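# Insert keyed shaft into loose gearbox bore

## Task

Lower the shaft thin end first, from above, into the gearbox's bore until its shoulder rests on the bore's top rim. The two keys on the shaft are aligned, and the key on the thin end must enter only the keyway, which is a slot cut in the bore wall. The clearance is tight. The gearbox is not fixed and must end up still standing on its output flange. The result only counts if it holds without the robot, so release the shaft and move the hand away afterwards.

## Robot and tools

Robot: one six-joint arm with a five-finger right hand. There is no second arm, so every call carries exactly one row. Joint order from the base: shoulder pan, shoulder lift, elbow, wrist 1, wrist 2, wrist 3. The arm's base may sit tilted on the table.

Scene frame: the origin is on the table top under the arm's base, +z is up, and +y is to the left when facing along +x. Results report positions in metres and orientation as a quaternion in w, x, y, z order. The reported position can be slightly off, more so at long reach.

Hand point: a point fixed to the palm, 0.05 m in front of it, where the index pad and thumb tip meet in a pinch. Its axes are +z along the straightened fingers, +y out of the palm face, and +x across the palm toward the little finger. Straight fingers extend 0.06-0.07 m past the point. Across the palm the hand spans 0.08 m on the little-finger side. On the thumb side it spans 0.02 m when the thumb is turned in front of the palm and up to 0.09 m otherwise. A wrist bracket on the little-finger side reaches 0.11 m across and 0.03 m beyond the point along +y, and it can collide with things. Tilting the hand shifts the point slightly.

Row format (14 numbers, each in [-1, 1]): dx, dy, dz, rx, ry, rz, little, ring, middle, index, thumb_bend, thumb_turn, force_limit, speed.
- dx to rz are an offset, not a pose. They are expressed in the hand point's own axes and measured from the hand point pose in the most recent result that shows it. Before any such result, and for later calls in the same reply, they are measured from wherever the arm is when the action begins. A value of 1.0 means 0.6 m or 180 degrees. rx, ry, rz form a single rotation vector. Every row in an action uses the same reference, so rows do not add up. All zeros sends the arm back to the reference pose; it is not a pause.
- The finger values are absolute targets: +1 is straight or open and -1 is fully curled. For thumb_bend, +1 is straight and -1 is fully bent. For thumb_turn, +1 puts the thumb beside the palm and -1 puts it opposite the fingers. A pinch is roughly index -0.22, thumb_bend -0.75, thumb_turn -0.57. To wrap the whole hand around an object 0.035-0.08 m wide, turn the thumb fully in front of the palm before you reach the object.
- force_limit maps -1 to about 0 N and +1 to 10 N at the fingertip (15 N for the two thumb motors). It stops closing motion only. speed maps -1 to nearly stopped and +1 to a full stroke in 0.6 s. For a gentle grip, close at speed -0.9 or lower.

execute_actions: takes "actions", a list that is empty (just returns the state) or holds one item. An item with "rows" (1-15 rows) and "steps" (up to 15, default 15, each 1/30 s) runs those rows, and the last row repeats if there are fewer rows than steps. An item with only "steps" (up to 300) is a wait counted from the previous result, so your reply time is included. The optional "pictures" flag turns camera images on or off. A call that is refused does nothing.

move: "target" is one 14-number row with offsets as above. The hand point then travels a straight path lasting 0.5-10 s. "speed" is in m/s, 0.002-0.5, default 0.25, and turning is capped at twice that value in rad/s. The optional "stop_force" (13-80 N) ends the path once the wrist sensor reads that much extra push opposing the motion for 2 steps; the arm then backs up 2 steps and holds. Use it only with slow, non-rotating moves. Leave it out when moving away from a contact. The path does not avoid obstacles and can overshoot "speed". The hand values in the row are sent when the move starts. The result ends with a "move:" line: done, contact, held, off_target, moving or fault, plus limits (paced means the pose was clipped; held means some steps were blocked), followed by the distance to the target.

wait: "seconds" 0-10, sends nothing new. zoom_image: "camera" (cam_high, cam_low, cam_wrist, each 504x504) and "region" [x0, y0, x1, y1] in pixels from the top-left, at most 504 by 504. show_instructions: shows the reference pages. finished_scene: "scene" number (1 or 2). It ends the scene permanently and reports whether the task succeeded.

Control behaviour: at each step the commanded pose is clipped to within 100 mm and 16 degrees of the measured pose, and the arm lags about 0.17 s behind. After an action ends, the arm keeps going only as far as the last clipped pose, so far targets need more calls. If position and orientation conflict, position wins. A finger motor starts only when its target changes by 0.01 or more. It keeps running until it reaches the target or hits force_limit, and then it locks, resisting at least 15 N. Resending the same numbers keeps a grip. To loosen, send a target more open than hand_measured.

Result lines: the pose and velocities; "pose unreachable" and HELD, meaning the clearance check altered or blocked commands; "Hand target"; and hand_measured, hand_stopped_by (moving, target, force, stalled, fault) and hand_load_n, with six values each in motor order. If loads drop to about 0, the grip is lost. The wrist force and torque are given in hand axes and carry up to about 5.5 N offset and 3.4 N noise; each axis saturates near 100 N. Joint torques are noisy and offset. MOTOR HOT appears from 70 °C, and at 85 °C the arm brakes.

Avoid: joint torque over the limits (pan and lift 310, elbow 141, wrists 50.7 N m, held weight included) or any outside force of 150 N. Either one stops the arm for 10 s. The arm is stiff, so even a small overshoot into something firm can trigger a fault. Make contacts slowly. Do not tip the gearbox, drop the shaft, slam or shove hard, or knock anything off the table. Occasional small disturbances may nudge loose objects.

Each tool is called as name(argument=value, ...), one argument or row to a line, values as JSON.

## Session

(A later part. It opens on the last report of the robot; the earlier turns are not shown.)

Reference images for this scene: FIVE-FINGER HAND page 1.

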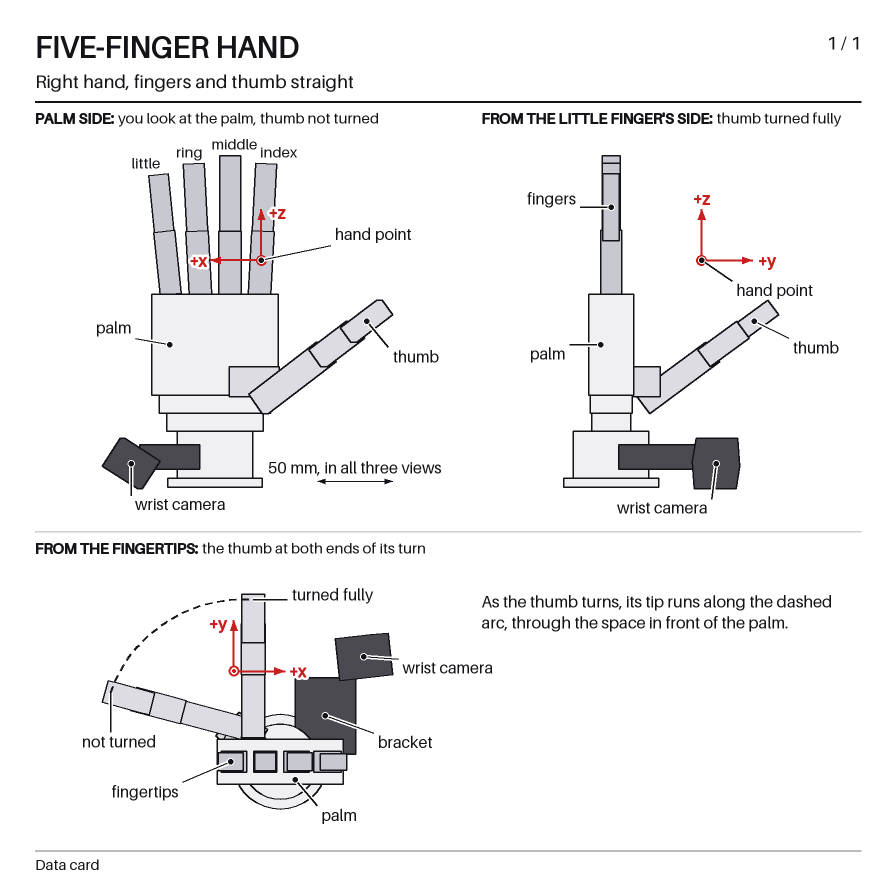

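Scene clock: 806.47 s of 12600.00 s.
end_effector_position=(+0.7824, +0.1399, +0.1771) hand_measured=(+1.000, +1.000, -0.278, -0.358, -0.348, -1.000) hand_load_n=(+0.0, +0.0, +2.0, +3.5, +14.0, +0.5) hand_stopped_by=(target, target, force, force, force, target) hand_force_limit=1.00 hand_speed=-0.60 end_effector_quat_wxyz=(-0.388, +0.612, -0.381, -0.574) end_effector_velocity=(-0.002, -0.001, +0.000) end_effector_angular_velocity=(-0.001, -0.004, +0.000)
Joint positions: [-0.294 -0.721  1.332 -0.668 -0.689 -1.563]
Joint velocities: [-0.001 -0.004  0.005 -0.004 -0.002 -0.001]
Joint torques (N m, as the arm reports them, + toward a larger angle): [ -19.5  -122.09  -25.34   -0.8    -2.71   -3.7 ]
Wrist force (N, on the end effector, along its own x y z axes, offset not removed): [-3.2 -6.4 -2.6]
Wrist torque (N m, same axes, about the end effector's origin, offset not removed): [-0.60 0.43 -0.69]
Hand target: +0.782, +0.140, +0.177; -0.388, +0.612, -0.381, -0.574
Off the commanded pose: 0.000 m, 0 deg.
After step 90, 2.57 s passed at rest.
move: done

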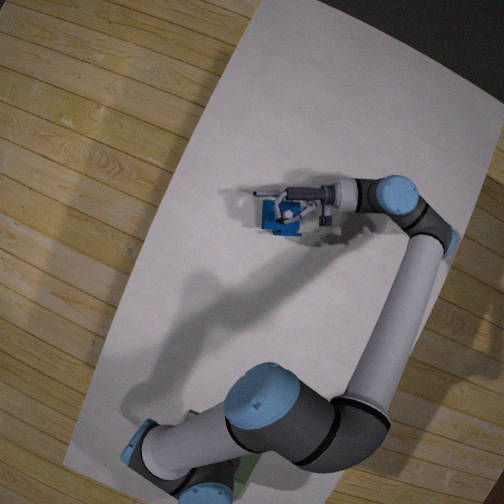

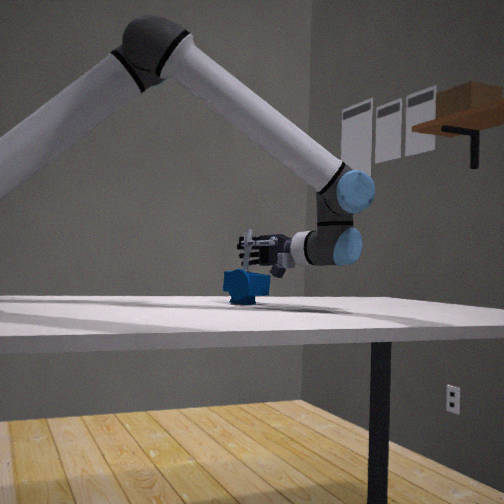

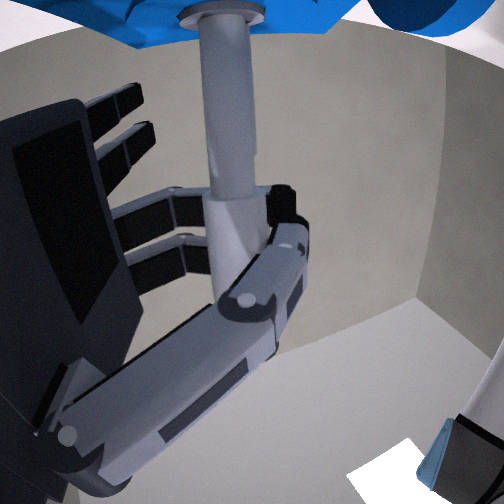

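execute_actions(
  actions=[
    {"rows":[[0,0,0,0,0,0,1,1,0.1,0.1,0.3,-1,1,-0.3]],"steps":15},
  ],
)

zoom_image(
  camera="cam_low",
  region=[205, 215, 285, 315],
)

Scene clock: 811.63 s of 12600.00 s.
end_effector_position=(+0.7824, +0.1399, +0.1771) hand_measured=(+1.000, +1.000, +0.100, +0.098, -0.064, -1.000) hand_load_n=(+0.0, +0.0, +0.0, +0.0, +0.0, +0.0) hand_stopped_by=(target, target, moving, moving, moving, target) hand_force_limit=1.00 hand_speed=-0.30 end_effector_quat_wxyz=(-0.388, +0.612, -0.381, -0.574) end_effector_velocity=(-0.000, +0.001, +0.001) end_effector_angular_velocity=(-0.001, -0.001, +0.002)
Joint positions: [-0.294 -0.721  1.333 -0.668 -0.689 -1.563]
Joint velocities: [ 0.001 -0.001 -0.001 -0.    -0.001  0.001]
Joint torques (N m, as the arm reports them, + toward a larger angle): [ 18.82 -85.68 -45.85   3.44   3.83  -3.76]
Wrist force (N, on the end effector, along its own x y z axes, offset not removed): [4.5 -0.5 2.1]
Wrist torque (N m, same axes, about the end effector's origin, offset not removed): [0.14 -0.50 -0.18]
Hand target: +0.782, +0.140, +0.177; -0.388, +0.612, -0.381, -0.574
Off the commanded pose: 0.000 m, 0 deg.
Steps of this call (steps 1 to 90: nothing new was sent; then 1.67 s passed at rest; steps 91 to 105: all 15 steps of this action). Readings (end_effector_position | what the end effector reports):
91: (+0.7821, +0.1398, +0.1771) | hand_measured=(+1.000, +1.000, -0.278, -0.358, -0.348, -1.000) hand_load_n=(+0.0, +0.0, +2.0, +3.5, +14.0, +0.5) hand_stopped_by=(target, target, moving, moving, moving, target) hand_force_limit=1.00 hand_speed=-0.30
92: (+0.7821, +0.1398, +0.1771) | hand_measured=(+1.000, +1.000, -0.278, -0.358, -0.348, -1.000) hand_load_n=(+0.0, +0.0, +2.0, +3.5, +14.0, +0.5) hand_stopped_by=(target, target, moving, moving, moving, target) hand_force_limit=1.00 hand_speed=-0.30
94: (+0.7821, +0.1398, +0.1771) | hand_measured=(+1.000, +1.000, -0.244, -0.322, -0.332, -1.000) hand_load_n=(+0.0, +0.0, +0.0, +1.0, +3.5, +0.0) hand_stopped_by=(target, target, moving, moving, moving, target) hand_force_limit=1.00 hand_speed=-0.30
98: (+0.7823, +0.1398, +0.1771) | hand_measured=(+1.000, +1.000, -0.088, -0.166, -0.236, -1.000) hand_load_n=(+0.0, +0.0, +0.0, +1.5, +0.0, +0.0) hand_stopped_by=(target, target, moving, moving, moving, target) hand_force_limit=1.00 hand_speed=-0.30
105: the state above

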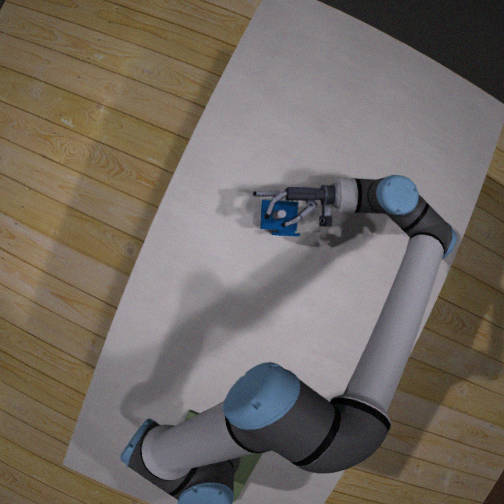

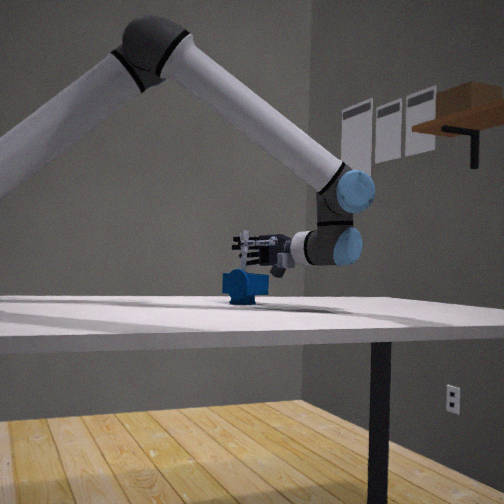

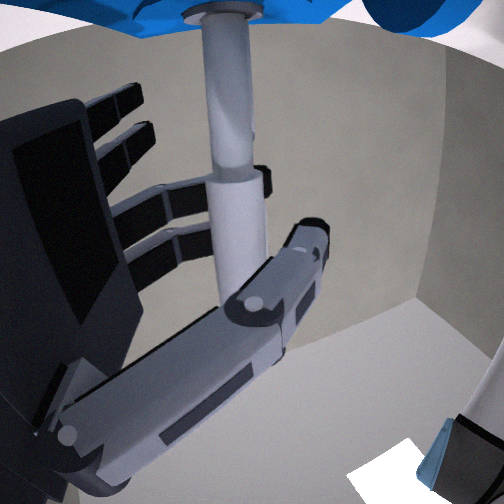

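Region (205, 215, 285, 315) of cam_low's 504x504 image, scaled by 5.040, with more detail than that image has; it fills the left 403 columns of this view, and the rest is white.

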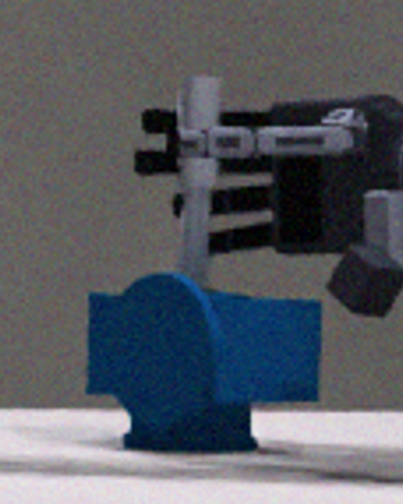

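move(
  target=[-0.033,-0.015,-0.05,0,0.194,0,1,1,1,1,1,-1,1,0.5],
  speed=0.1,
)

zoom_image(
  camera="cam_high",
  region=[240, 180, 320, 260],
)

Scene clock: 817.33 s of 12600.00 s.
end_effector_position=(+0.8021, +0.1164, +0.1984) hand_measured=(+1.000, +1.000, +1.000, +1.000, +1.000, -1.000) hand_load_n=(+0.0, +0.0, +0.0, +0.0, +0.0, +0.0) hand_stopped_by=(target, target, target, target, target, target) hand_force_limit=1.00 hand_speed=0.50 end_effector_quat_wxyz=(-0.256, +0.756, -0.480, -0.365) end_effector_velocity=(+0.000, -0.000, -0.000) end_effector_angular_velocity=(-0.012, -0.005, +0.000)
Joint positions: [-0.287 -0.963  1.499 -1.426 -0.884 -0.952]
Joint velocities: [ 0.002 -0.003  0.003 -0.014 -0.007  0.01 ]
Joint torques (N m, as the arm reports them, + toward a larger angle): [  13.48 -110.08  -29.01   -4.07   -2.24    3.45]
Wrist force (N, on the end effector, along its own x y z axes, offset not removed): [-6.9 -2.5 -8.2]
Wrist torque (N m, same axes, about the end effector's origin, offset not removed): [0.02 1.23 -0.62]
Hand target: +0.802, +0.116, +0.198; -0.255, +0.756, -0.481, -0.364
Off the commanded pose: 0.000 m, 0 deg.
move: done

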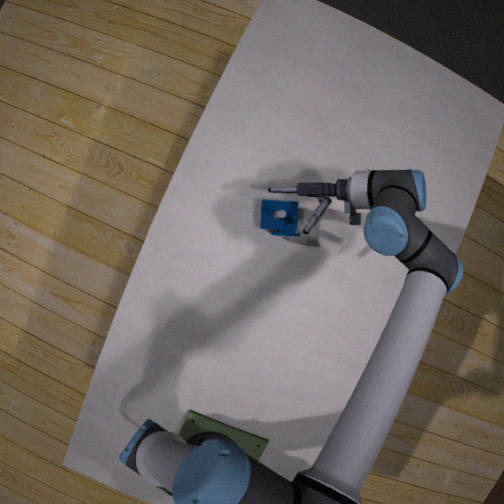

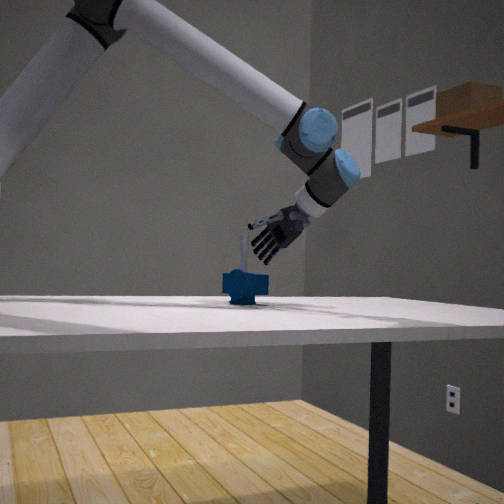

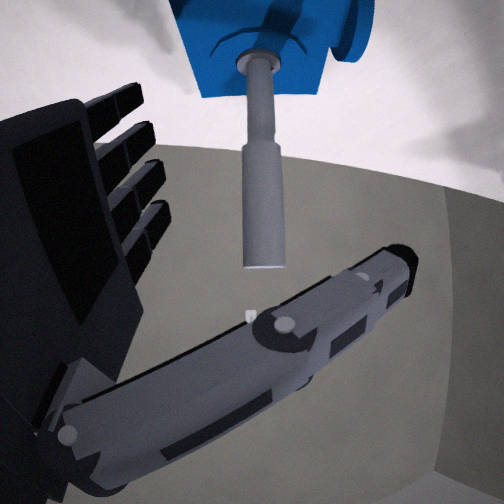

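Region (240, 180, 320, 260) of cam_high's 504x504 image, scaled by 6.300, with more detail than that image has.

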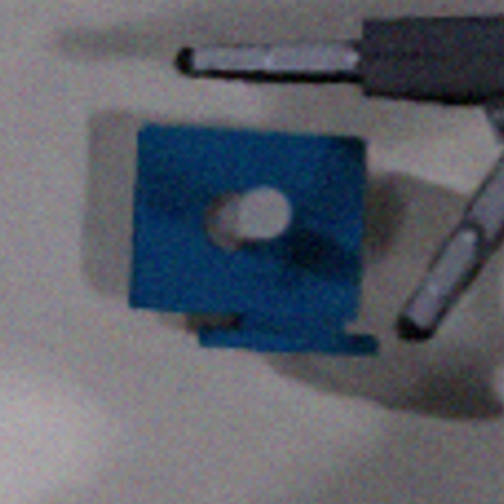

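zoom_image(
  camera="cam_wrist",
  region=[220, 35, 300, 115],
)

zoom_image(
  camera="cam_wrist",
  region=[200, 40, 330, 280],
)

Region (220, 35, 300, 115) of cam_wrist's 504x504 image, scaled by 6.300, with more detail than that image has.

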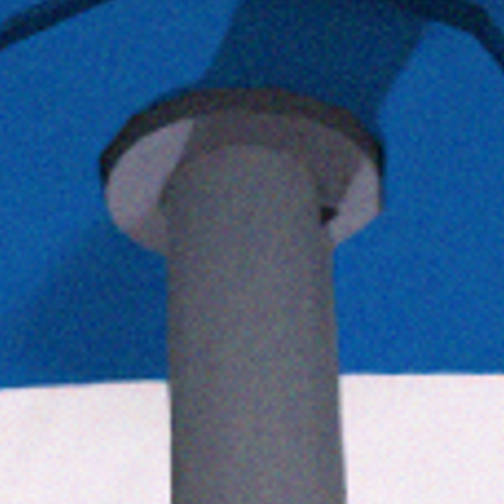

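Region (200, 40, 330, 280) of cam_wrist's 504x504 image, scaled by 2.100, with more detail than that image has; it fills the left 273 columns of this view, and the rest is white.

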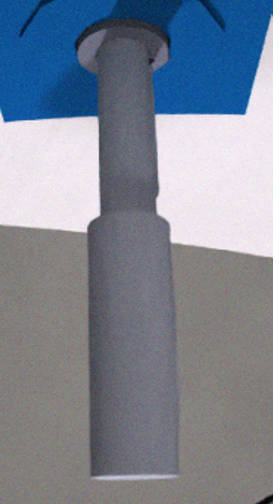

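move(
  target=[-0.0805,0.0102,-0.0103,0,0,0,1,1,1,1,1,-1,1,0.5],
  speed=0.15,
)

move(
  target=[0,0,0,0.285,0.013,0.215,1,1,1,1,1,-1,1,0.5],
  speed=0.25,
)

Scene clock: 866.50 s of 12600.00 s.
end_effector_position=(+0.7854, +0.1353, +0.2402) hand_measured=(+1.000, +1.000, +1.000, +1.000, +1.000, -1.000) hand_load_n=(+0.0, +0.0, +0.0, +0.0, +0.0, +0.0) hand_stopped_by=(target, target, target, target, target, target) hand_force_limit=1.00 hand_speed=0.50 end_effector_quat_wxyz=(-0.256, +0.756, -0.480, -0.365) end_effector_velocity=(-0.001, +0.001, +0.001) end_effector_angular_velocity=(-0.000, +0.001, +0.001)
Joint positions: [-0.272 -1.022  1.517 -1.393 -0.875 -0.936]
Joint velocities: [ 0.001 -0.002  0.001  0.002 -0.001  0.   ]
Joint torques (N m, as the arm reports them, + toward a larger angle): [  16.33 -106.65  -30.52    0.58    4.33    3.73]
Wrist force (N, on the end effector, along its own x y z axes, offset not removed): [-4.8 -0.8 -1.0]
Wrist torque (N m, same axes, about the end effector's origin, offset not removed): [0.17 0.81 -0.25]
Hand target: +0.785, +0.135, +0.240; -0.256, +0.756, -0.480, -0.365
Off the commanded pose: 0.000 m, 0 deg.
After step 90, 45.23 s passed at rest.
move: done

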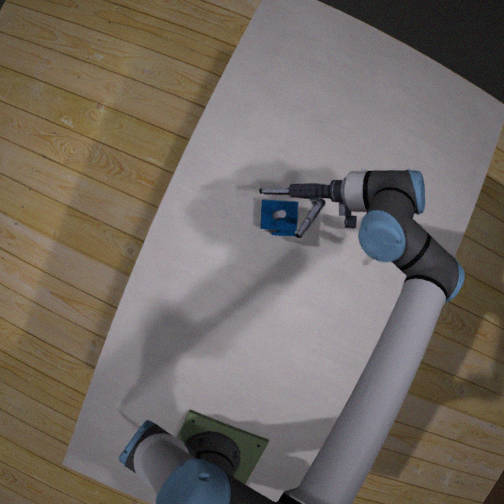

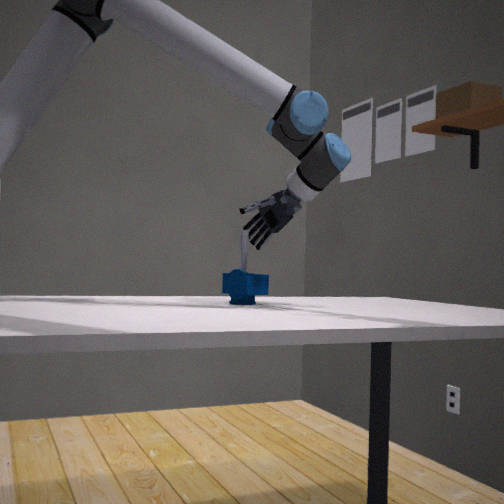

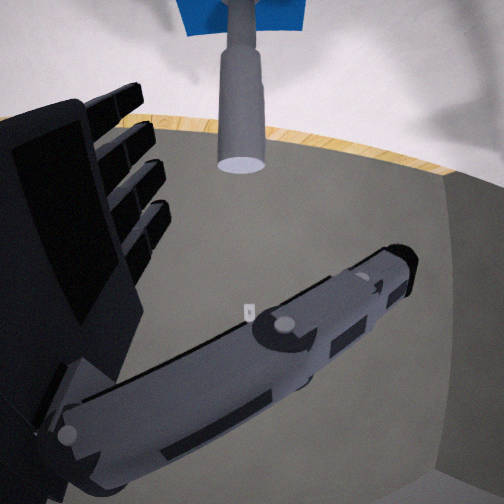

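Scene clock: 869.33 s of 12600.00 s.
end_effector_position=(+0.7855, +0.1353, +0.2405) hand_measured=(+1.000, +1.000, +1.000, +1.000, +1.000, -1.000) hand_load_n=(+0.0, +0.0, +0.0, +0.0, +0.0, +0.0) hand_stopped_by=(target, target, target, target, target, target) hand_force_limit=1.00 hand_speed=0.50 end_effector_quat_wxyz=(+0.410, -0.385, +0.809, +0.172) end_effector_velocity=(+0.001, -0.000, +0.000) end_effector_angular_velocity=(-0.002, -0.005, -0.016)
Joint positions: [-0.397 -1.237  2.146 -2.912 -0.726  0.508]
Joint velocities: [ 0.001  0.     0.006 -0.029 -0.007  0.023]
Joint torques (N m, as the arm reports them, + toward a larger angle): [ 14.27 -46.61 -22.16  -5.91  -1.72   3.97]
Wrist force (N, on the end effector, along its own x y z axes, offset not removed): [-2.7 1.1 -0.4]
Wrist torque (N m, same axes, about the end effector's origin, offset not removed): [0.46 0.27 -0.33]
Hand target: +0.786, +0.135, +0.240; +0.411, -0.384, +0.809, +0.171
Off the commanded pose: 0.000 m, 0 deg.
move: done

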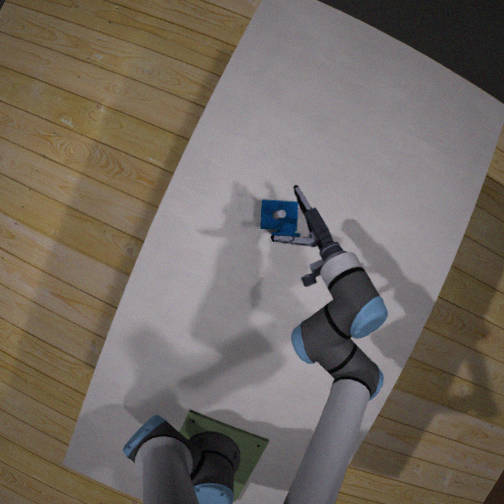

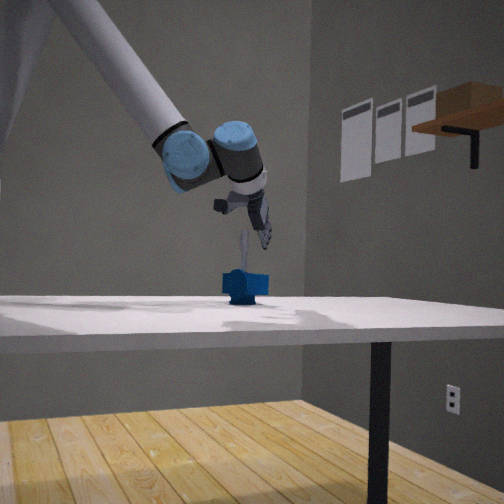

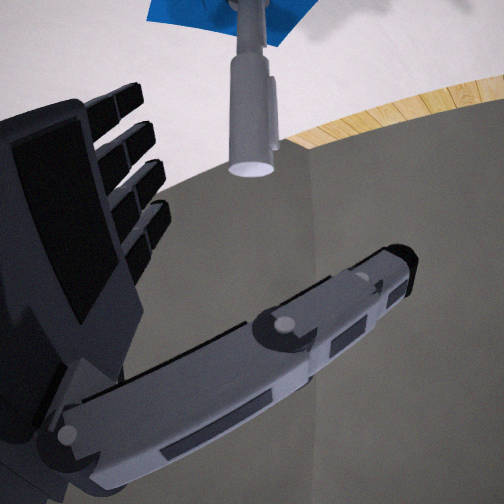

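move(
  target=[0,0,0,0.266,0.012,0.201,1,1,1,1,1,-1,1,0.5],
  speed=0.25,
)

move(
  target=[0.03,0,-0.04,0,0.10,0,1,1,1,1,1,-1,1,0.5],
  speed=0.1,
)

Scene clock: 875.33 s of 12600.00 s.
end_effector_position=(+0.7855, +0.1354, +0.2411) hand_measured=(+1.000, +1.000, +1.000, +1.000, +1.000, -1.000) hand_load_n=(+0.0, +0.0, +0.0, +0.0, +0.0, +0.0) hand_stopped_by=(target, target, target, target, target, target) hand_force_limit=1.00 hand_speed=0.50 end_effector_quat_wxyz=(+0.442, +0.071, +0.892, -0.056) end_effector_velocity=(+0.001, -0.001, -0.000) end_effector_angular_velocity=(-0.002, +0.003, -0.015)
Joint positions: [-0.123 -1.264  2.331 -3.557 -1.656  1.591]
Joint velocities: [ 0.006  0.    -0.002  0.006 -0.018  0.01 ]
Joint torques (N m, as the arm reports them, + toward a larger angle): [ 17.08 -36.79 -37.14  -1.4   -2.64   3.81]
Wrist force (N, on the end effector, along its own x y z axes, offset not removed): [-1.4 3.0 -3.8]
Wrist torque (N m, same axes, about the end effector's origin, offset not removed): [0.71 0.57 -0.13]
Hand target: +0.785, +0.135, +0.241; +0.442, +0.072, +0.892, -0.057
Off the commanded pose: 0.001 m, 0 deg.
After step 90, 0.37 s passed at rest.
move: done

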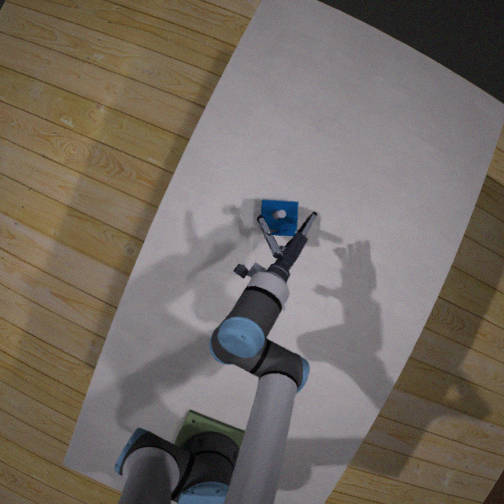

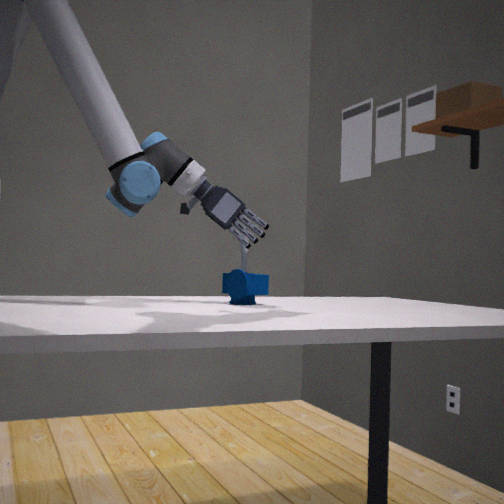

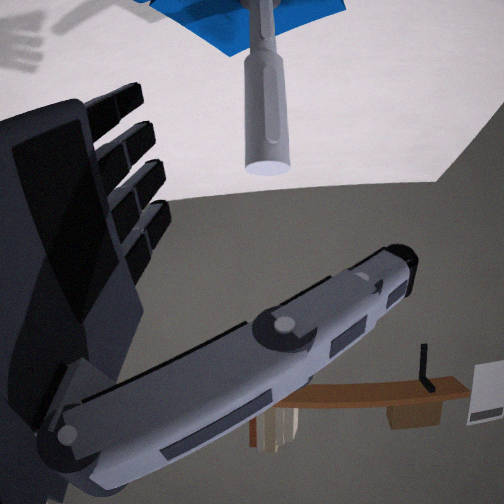

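Scene clock: 877.30 s of 12600.00 s.
end_effector_position=(+0.7561, +0.1407, +0.2413) hand_measured=(+1.000, +1.000, +1.000, +1.000, +1.000, -1.000) hand_load_n=(+0.0, +0.0, +0.0, +0.0, +0.0, +0.0) hand_stopped_by=(target, target, target, target, target, target) hand_force_limit=1.00 hand_speed=0.50 end_effector_quat_wxyz=(+0.298, +0.079, +0.950, -0.045) end_effector_velocity=(-0.000, -0.000, +0.001) end_effector_angular_velocity=(+0.003, +0.013, -0.001)
Joint positions: [-0.122 -1.433  2.289 -3.033 -1.645  1.616]
Joint velocities: [-0.001 -0.005 -0.006  0.025  0.001  0.001]
Joint torques (N m, as the arm reports them, + toward a larger angle): [-20.23 -65.14 -43.59  -1.78   3.33   3.75]
Wrist force (N, on the end effector, along its own x y z axes, offset not removed): [-2.9 -5.5 -0.4]
Wrist torque (N m, same axes, about the end effector's origin, offset not removed): [-0.79 0.51 -0.41]
Hand target: +0.756, +0.141, +0.241; +0.297, +0.079, +0.950, -0.045
Off the commanded pose: 0.000 m, 0 deg.
move: done

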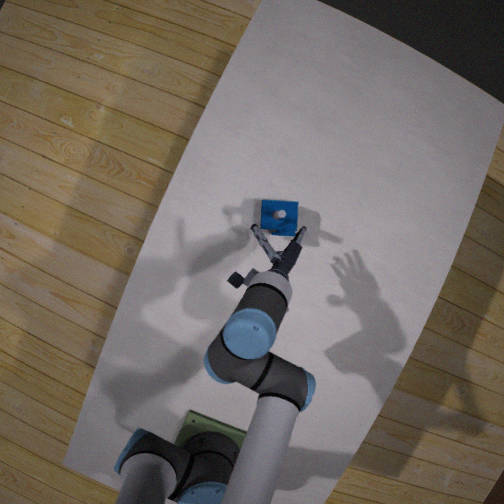

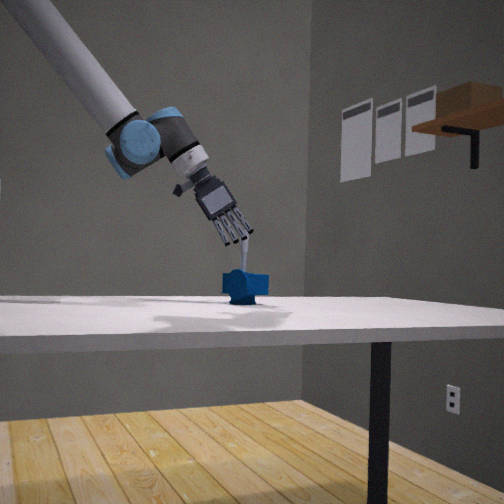

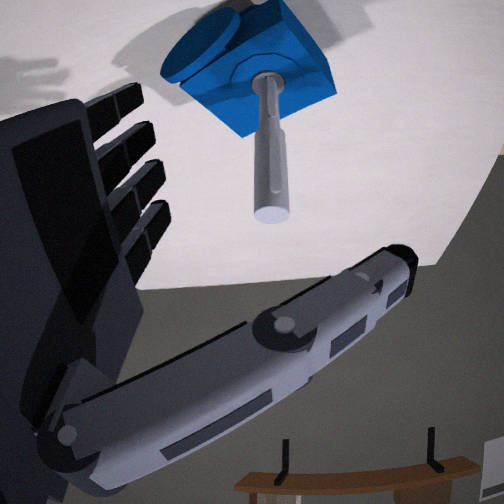

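zoom_image(
  camera="cam_wrist",
  region=[240, 55, 300, 115],
)

Region (240, 55, 300, 115) of cam_wrist's 504x504 image, scaled by 8.400, with more detail than that image has.

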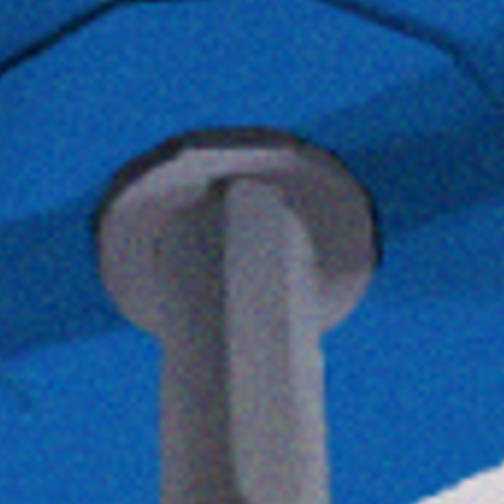

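move(
  target=[0.005,-0.006,0.095,0,-0.0833,0,-1,-1,1,1,1,-1,1,0.5],
  speed=0.06,
)

Scene clock: 920.57 s of 12600.00 s.
end_effector_position=(+0.7847, +0.1301, +0.1932) hand_measured=(-1.000, -1.000, +1.000, +1.000, +1.000, -1.000) hand_load_n=(+0.0, +0.0, +0.0, +0.0, +0.0, +0.0) hand_stopped_by=(target, target, target, target, target, target) hand_force_limit=1.00 hand_speed=0.50 end_effector_quat_wxyz=(+0.419, +0.072, +0.903, -0.055) end_effector_velocity=(+0.002, +0.000, -0.002) end_effector_angular_velocity=(-0.002, -0.012, +0.003)
Joint positions: [-0.133 -1.198  2.338 -3.578 -1.647  1.589]
Joint velocities: [-0.     0.014 -0.001 -0.025  0.002 -0.003]
Joint torques (N m, as the arm reports them, + toward a larger angle): [-16.82 -32.78 -13.3   -5.67   3.67  -4.17]
Wrist force (N, on the end effector, along its own x y z axes, offset not removed): [-1.0 1.3 -6.0]
Wrist torque (N m, same axes, about the end effector's origin, offset not removed): [0.66 0.38 0.04]
Hand target: +0.785, +0.130, +0.193; +0.420, +0.072, +0.903, -0.055
Off the commanded pose: 0.000 m, 0 deg.
After step 90, 37.73 s passed at rest.
move: done

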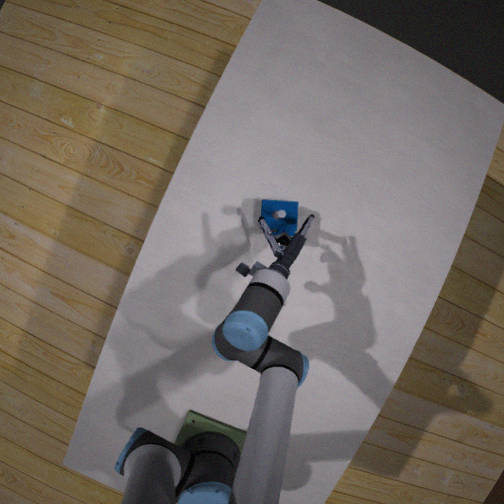

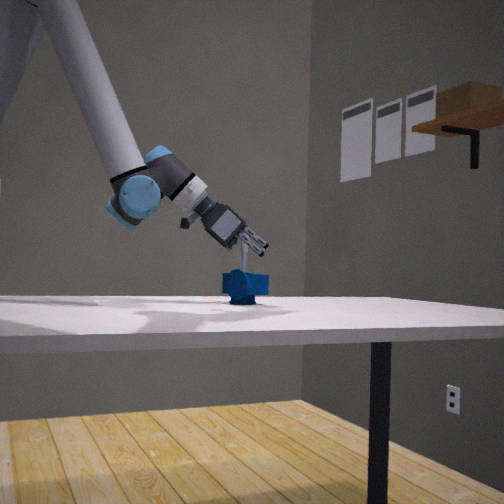

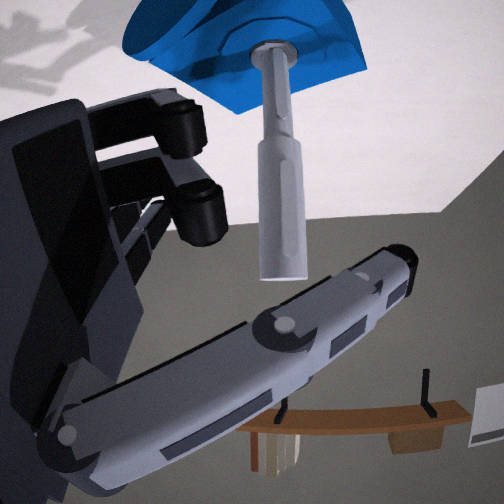

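move(
  target=[0.0137,-0.002,0.045,0,0,0,-1,-1,1,1,1,-1,1,0.5],
  speed=0.04,
)

Scene clock: 924.60 s of 12600.00 s.
end_effector_position=(+0.7993, +0.1254, +0.1697) hand_measured=(-1.000, -1.000, +1.000, +1.000, +1.000, -1.000) hand_load_n=(+0.0, +0.0, +0.0, +0.0, +0.0, +0.0) hand_stopped_by=(target, target, target, target, target, target) hand_force_limit=1.00 hand_speed=0.50 end_effector_quat_wxyz=(+0.419, +0.072, +0.903, -0.055) end_effector_velocity=(+0.001, -0.000, -0.003) end_effector_angular_velocity=(-0.000, +0.002, +0.000)
Joint positions: [-0.138 -1.137  2.316 -3.617 -1.643  1.585]
Joint velocities: [-0.     0.005 -0.001 -0.001  0.    -0.001]
Joint torques (N m, as the arm reports them, + toward a larger angle): [-19.9  -43.47 -29.99  -6.14   3.45  -3.67]
Wrist force (N, on the end effector, along its own x y z axes, offset not removed): [-2.9 1.3 -4.7]
Wrist torque (N m, same axes, about the end effector's origin, offset not removed): [0.73 0.74 -0.42]
Hand target: +0.799, +0.125, +0.170; +0.419, +0.072, +0.903, -0.055
Off the commanded pose: 0.000 m, 0 deg.
move: done

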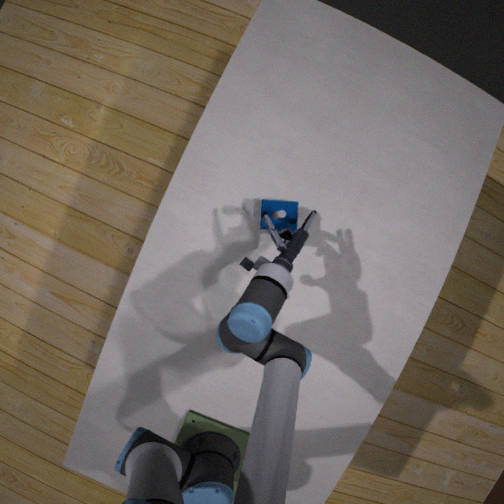

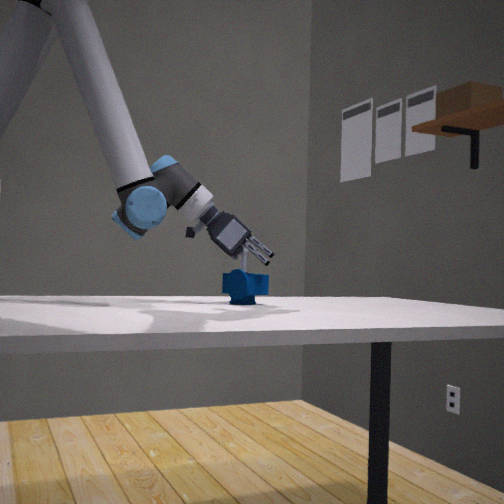

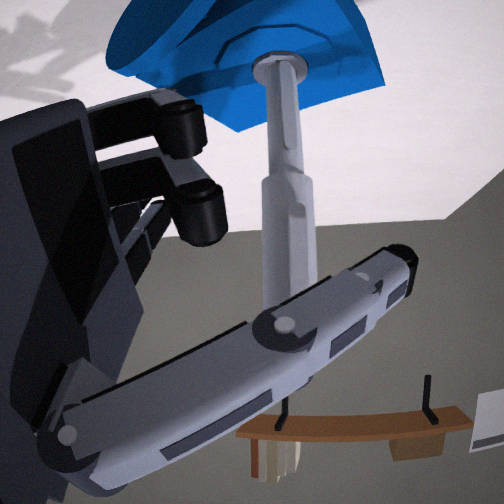

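execute_actions(
  actions=[
    {"rows":[[0,0,0,0,0,0,-1,-1,1,1,0.15,-1,-0.75,0.2]],"steps":15},
  ],
)

zoom_image(
  camera="cam_wrist",
  region=[220, 40, 360, 300],
)

Scene clock: 927.90 s of 12600.00 s.
end_effector_position=(+0.7993, +0.1254, +0.1697) hand_measured=(-1.000, -1.000, +1.000, +1.000, +0.498, -1.000) hand_load_n=(+0.0, +0.0, +0.0, +0.0, +0.0, +0.0) hand_stopped_by=(target, target, target, target, moving, target) hand_force_limit=-0.75 hand_speed=0.20 end_effector_quat_wxyz=(+0.419, +0.072, +0.903, -0.055) end_effector_velocity=(+0.000, -0.000, +0.001) end_effector_angular_velocity=(-0.000, -0.001, -0.001)
Joint positions: [-0.139 -1.137  2.316 -3.618 -1.643  1.585]
Joint velocities: [-0.    -0.001  0.    -0.    -0.001  0.001]
Joint torques (N m, as the arm reports them, + toward a larger angle): [ -9.55 -77.12 -11.    -1.69   1.73  -2.63]
Wrist force (N, on the end effector, along its own x y z axes, offset not removed): [1.7 -1.5 -5.6]
Wrist torque (N m, same axes, about the end effector's origin, offset not removed): [-0.01 -0.18 -0.17]
Hand target: +0.799, +0.125, +0.170; +0.419, +0.072, +0.903, -0.055
Off the commanded pose: 0.000 m, 0 deg.
Steps of this call (steps 1 to 84: nothing new was sent; steps 85 to 99: all 15 steps of this action). Readings (end_effector_position | what the end effector reports):
85: (+0.7994, +0.1254, +0.1695) | hand_measured=(-1.000, -1.000, +1.000, +1.000, +1.000, -1.000) hand_load_n=(+0.0, +0.0, +0.0, +0.0, +0.0, +0.0) hand_stopped_by=(target, target, target, target, moving, target) hand_force_limit=-0.75 hand_speed=0.20
86: (+0.7994, +0.1254, +0.1695) | hand_measured=(-1.000, -1.000, +1.000, +1.000, +1.000, -1.000) hand_load_n=(+0.0, +0.0, +0.0, +0.0, +0.0, +0.0) hand_stopped_by=(target, target, target, target, moving, target) hand_force_limit=-0.75 hand_speed=0.20
88: (+0.7994, +0.1254, +0.1695) | hand_measured=(-1.000, -1.000, +1.000, +1.000, +0.962, -1.000) hand_load_n=(+0.0, +0.0, +0.0, +0.0, +0.0, +0.0) hand_stopped_by=(target, target, target, target, moving, target) hand_force_limit=-0.75 hand_speed=0.20
92: (+0.7994, +0.1254, +0.1697) | hand_measured=(-1.000, -1.000, +1.000, +1.000, +0.794, -1.000) hand_load_n=(+0.0, +0.0, +0.0, +0.0, +0.0, +0.0) hand_stopped_by=(target, target, target, target, moving, target) hand_force_limit=-0.75 hand_speed=0.20
99: the state above

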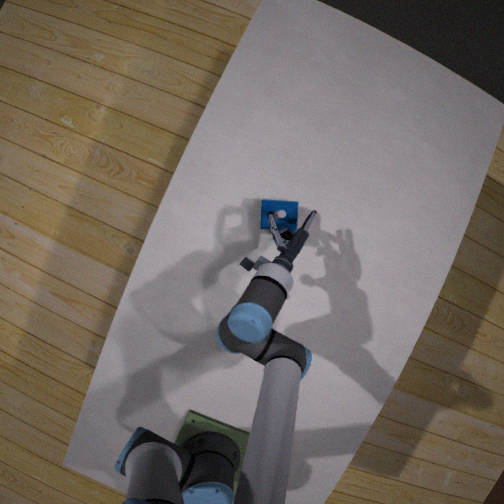

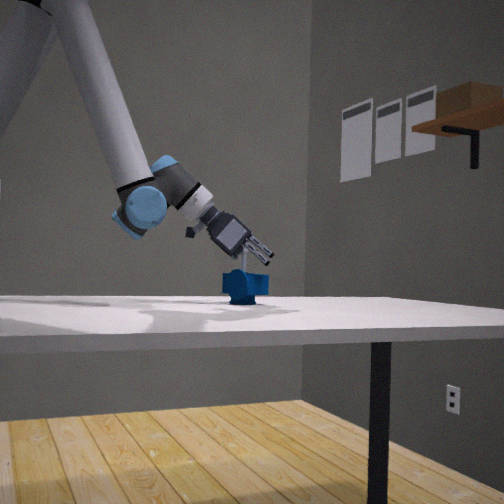

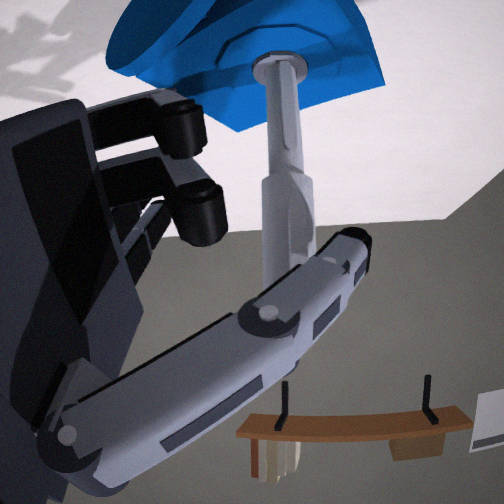

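Region (220, 40, 360, 300) of cam_wrist's 504x504 image, scaled by 1.938, with more detail than that image has; it fills the left 271 columns of this view, and the rest is white.

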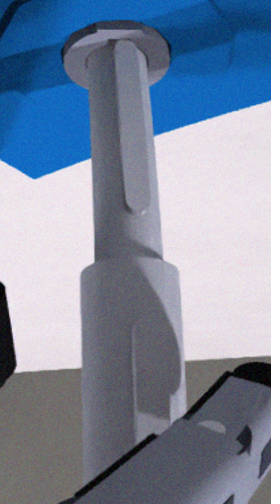

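move(
  target=[0,0,-0.015,0,0,0,-1,-1,1,1,0.15,-1,-0.75,0.2],
  speed=0.02,
)

zoom_image(
  camera="cam_wrist",
  region=[220, 40, 380, 300],
)

zoom_image(
  camera="cam_high",
  region=[250, 190, 320, 260],
)

zoom_image(
  camera="cam_low",
  region=[205, 205, 285, 285],
)

Scene clock: 933.93 s of 12600.00 s.
end_effector_position=(+0.7928, +0.1268, +0.1754) hand_measured=(-1.000, -1.000, +1.000, +1.000, +0.164, -1.000) hand_load_n=(+0.0, +0.0, +0.0, +0.0, +0.0, +0.0) hand_stopped_by=(target, target, target, target, force, target) hand_force_limit=-0.75 hand_speed=0.20 end_effector_quat_wxyz=(+0.419, +0.072, +0.903, -0.055) end_effector_velocity=(-0.002, -0.000, +0.001) end_effector_angular_velocity=(-0.000, +0.001, -0.001)
Joint positions: [-0.137 -1.154  2.327 -3.612 -1.644  1.586]
Joint velocities: [-0.    -0.004  0.003  0.002 -0.001 -0.   ]
Joint torques (N m, as the arm reports them, + toward a larger angle): [ 17.39 -74.5   -9.1   -1.29  -3.44   3.84]
Wrist force (N, on the end effector, along its own x y z axes, offset not removed): [-1.5 0.5 -6.4]
Wrist torque (N m, same axes, about the end effector's origin, offset not removed): [0.84 0.27 -0.35]
Hand target: +0.793, +0.127, +0.176; +0.419, +0.072, +0.903, -0.055
Off the commanded pose: 0.000 m, 0 deg.
After step 90, 2.27 s passed at rest.
move: done

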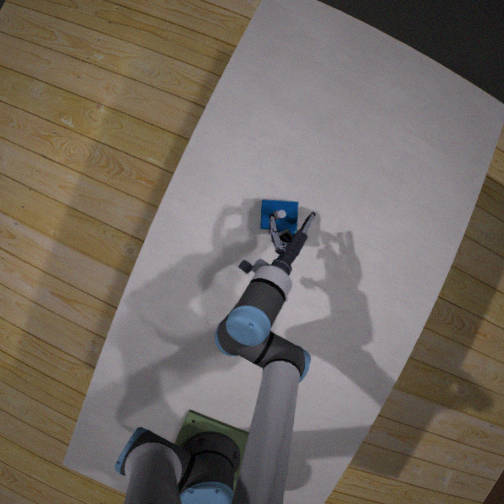

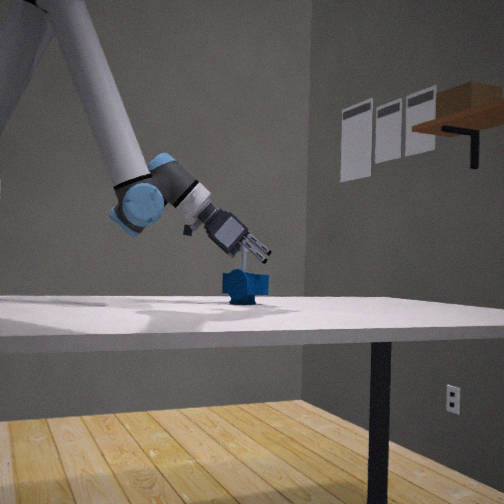

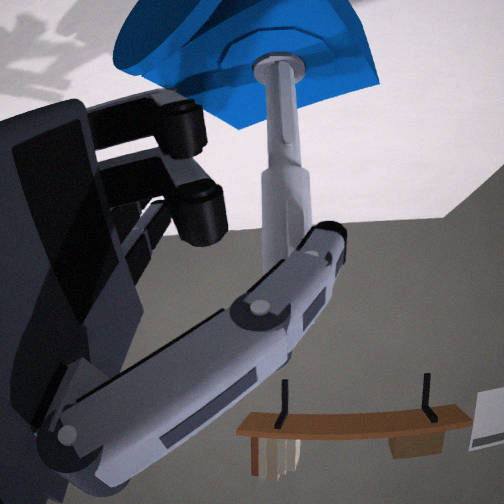

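Region (220, 40, 380, 300) of cam_wrist's 504x504 image, scaled by 1.938, with more detail than that image has; it fills the left 310 columns of this view, and the rest is white.

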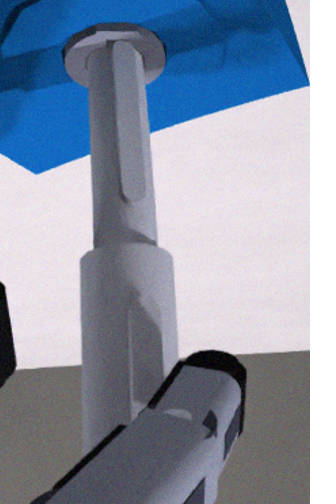

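Region (250, 190, 320, 260) of cam_high's 504x504 image, scaled by 7.200, with more detail than that image has.

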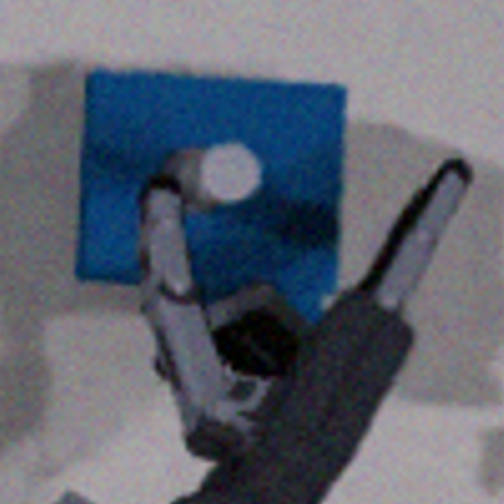

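Region (205, 205, 285, 285) of cam_low's 504x504 image, scaled by 6.300, with more detail than that image has.

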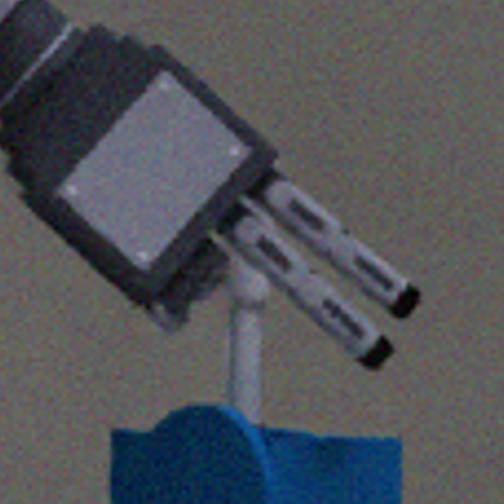

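move(
  target=[0,-0.004,0,0,0,0,-1,-1,1,1,0.15,-1,-0.75,0.2],
  speed=0.004,
)

zoom_image(
  camera="cam_wrist",
  region=[245, 40, 315, 110],
)

Scene clock: 955.03 s of 12600.00 s.
end_effector_position=(+0.7924, +0.1245, +0.1755) hand_measured=(-1.000, -1.000, +1.000, +1.000, +0.164, -1.000) hand_load_n=(+0.0, +0.0, +0.0, +0.0, +0.0, +0.0) hand_stopped_by=(target, target, target, target, force, target) hand_force_limit=-0.75 hand_speed=0.20 end_effector_quat_wxyz=(+0.419, +0.072, +0.903, -0.055) end_effector_velocity=(+0.000, -0.001, -0.000) end_effector_angular_velocity=(-0.000, +0.000, -0.002)
Joint positions: [-0.142 -1.155  2.329 -3.612 -1.641  1.583]
Joint velocities: [-0.002 -0.     0.     0.     0.    -0.   ]
Joint torques (N m, as the arm reports them, + toward a larger angle): [-17.01 -75.69  -8.86  -5.79   3.57  -4.03]
Wrist force (N, on the end effector, along its own x y z axes, offset not removed): [1.1 -0.2 -1.5]
Wrist torque (N m, same axes, about the end effector's origin, offset not removed): [-0.08 0.07 0.06]
Hand target: +0.792, +0.124, +0.175; +0.419, +0.072, +0.903, -0.055
Off the commanded pose: 0.000 m, 0 deg.
After step 90, 17.27 s passed at rest.
move: done

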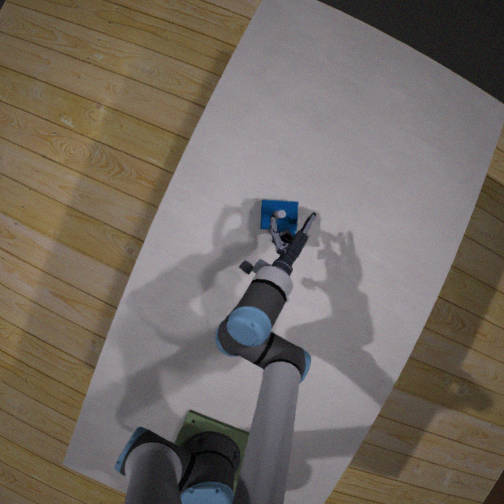

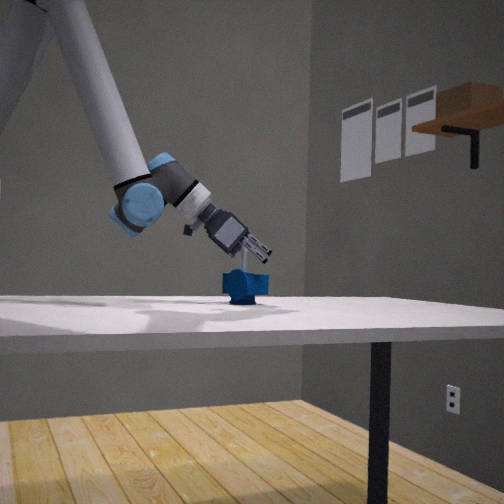

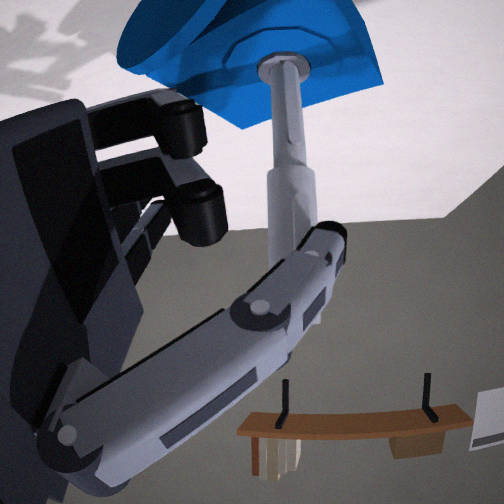

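Region (245, 40, 315, 110) of cam_wrist's 504x504 image, scaled by 7.200, with more detail than that image has.

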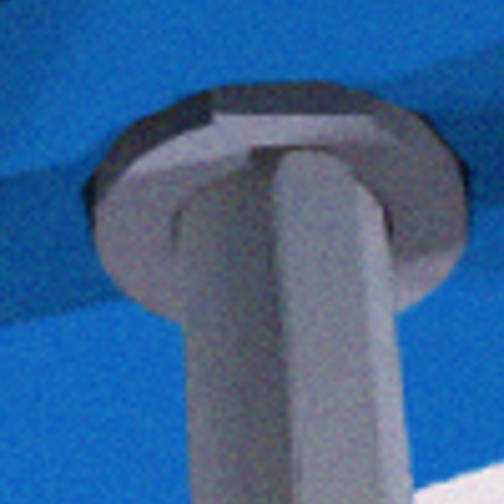

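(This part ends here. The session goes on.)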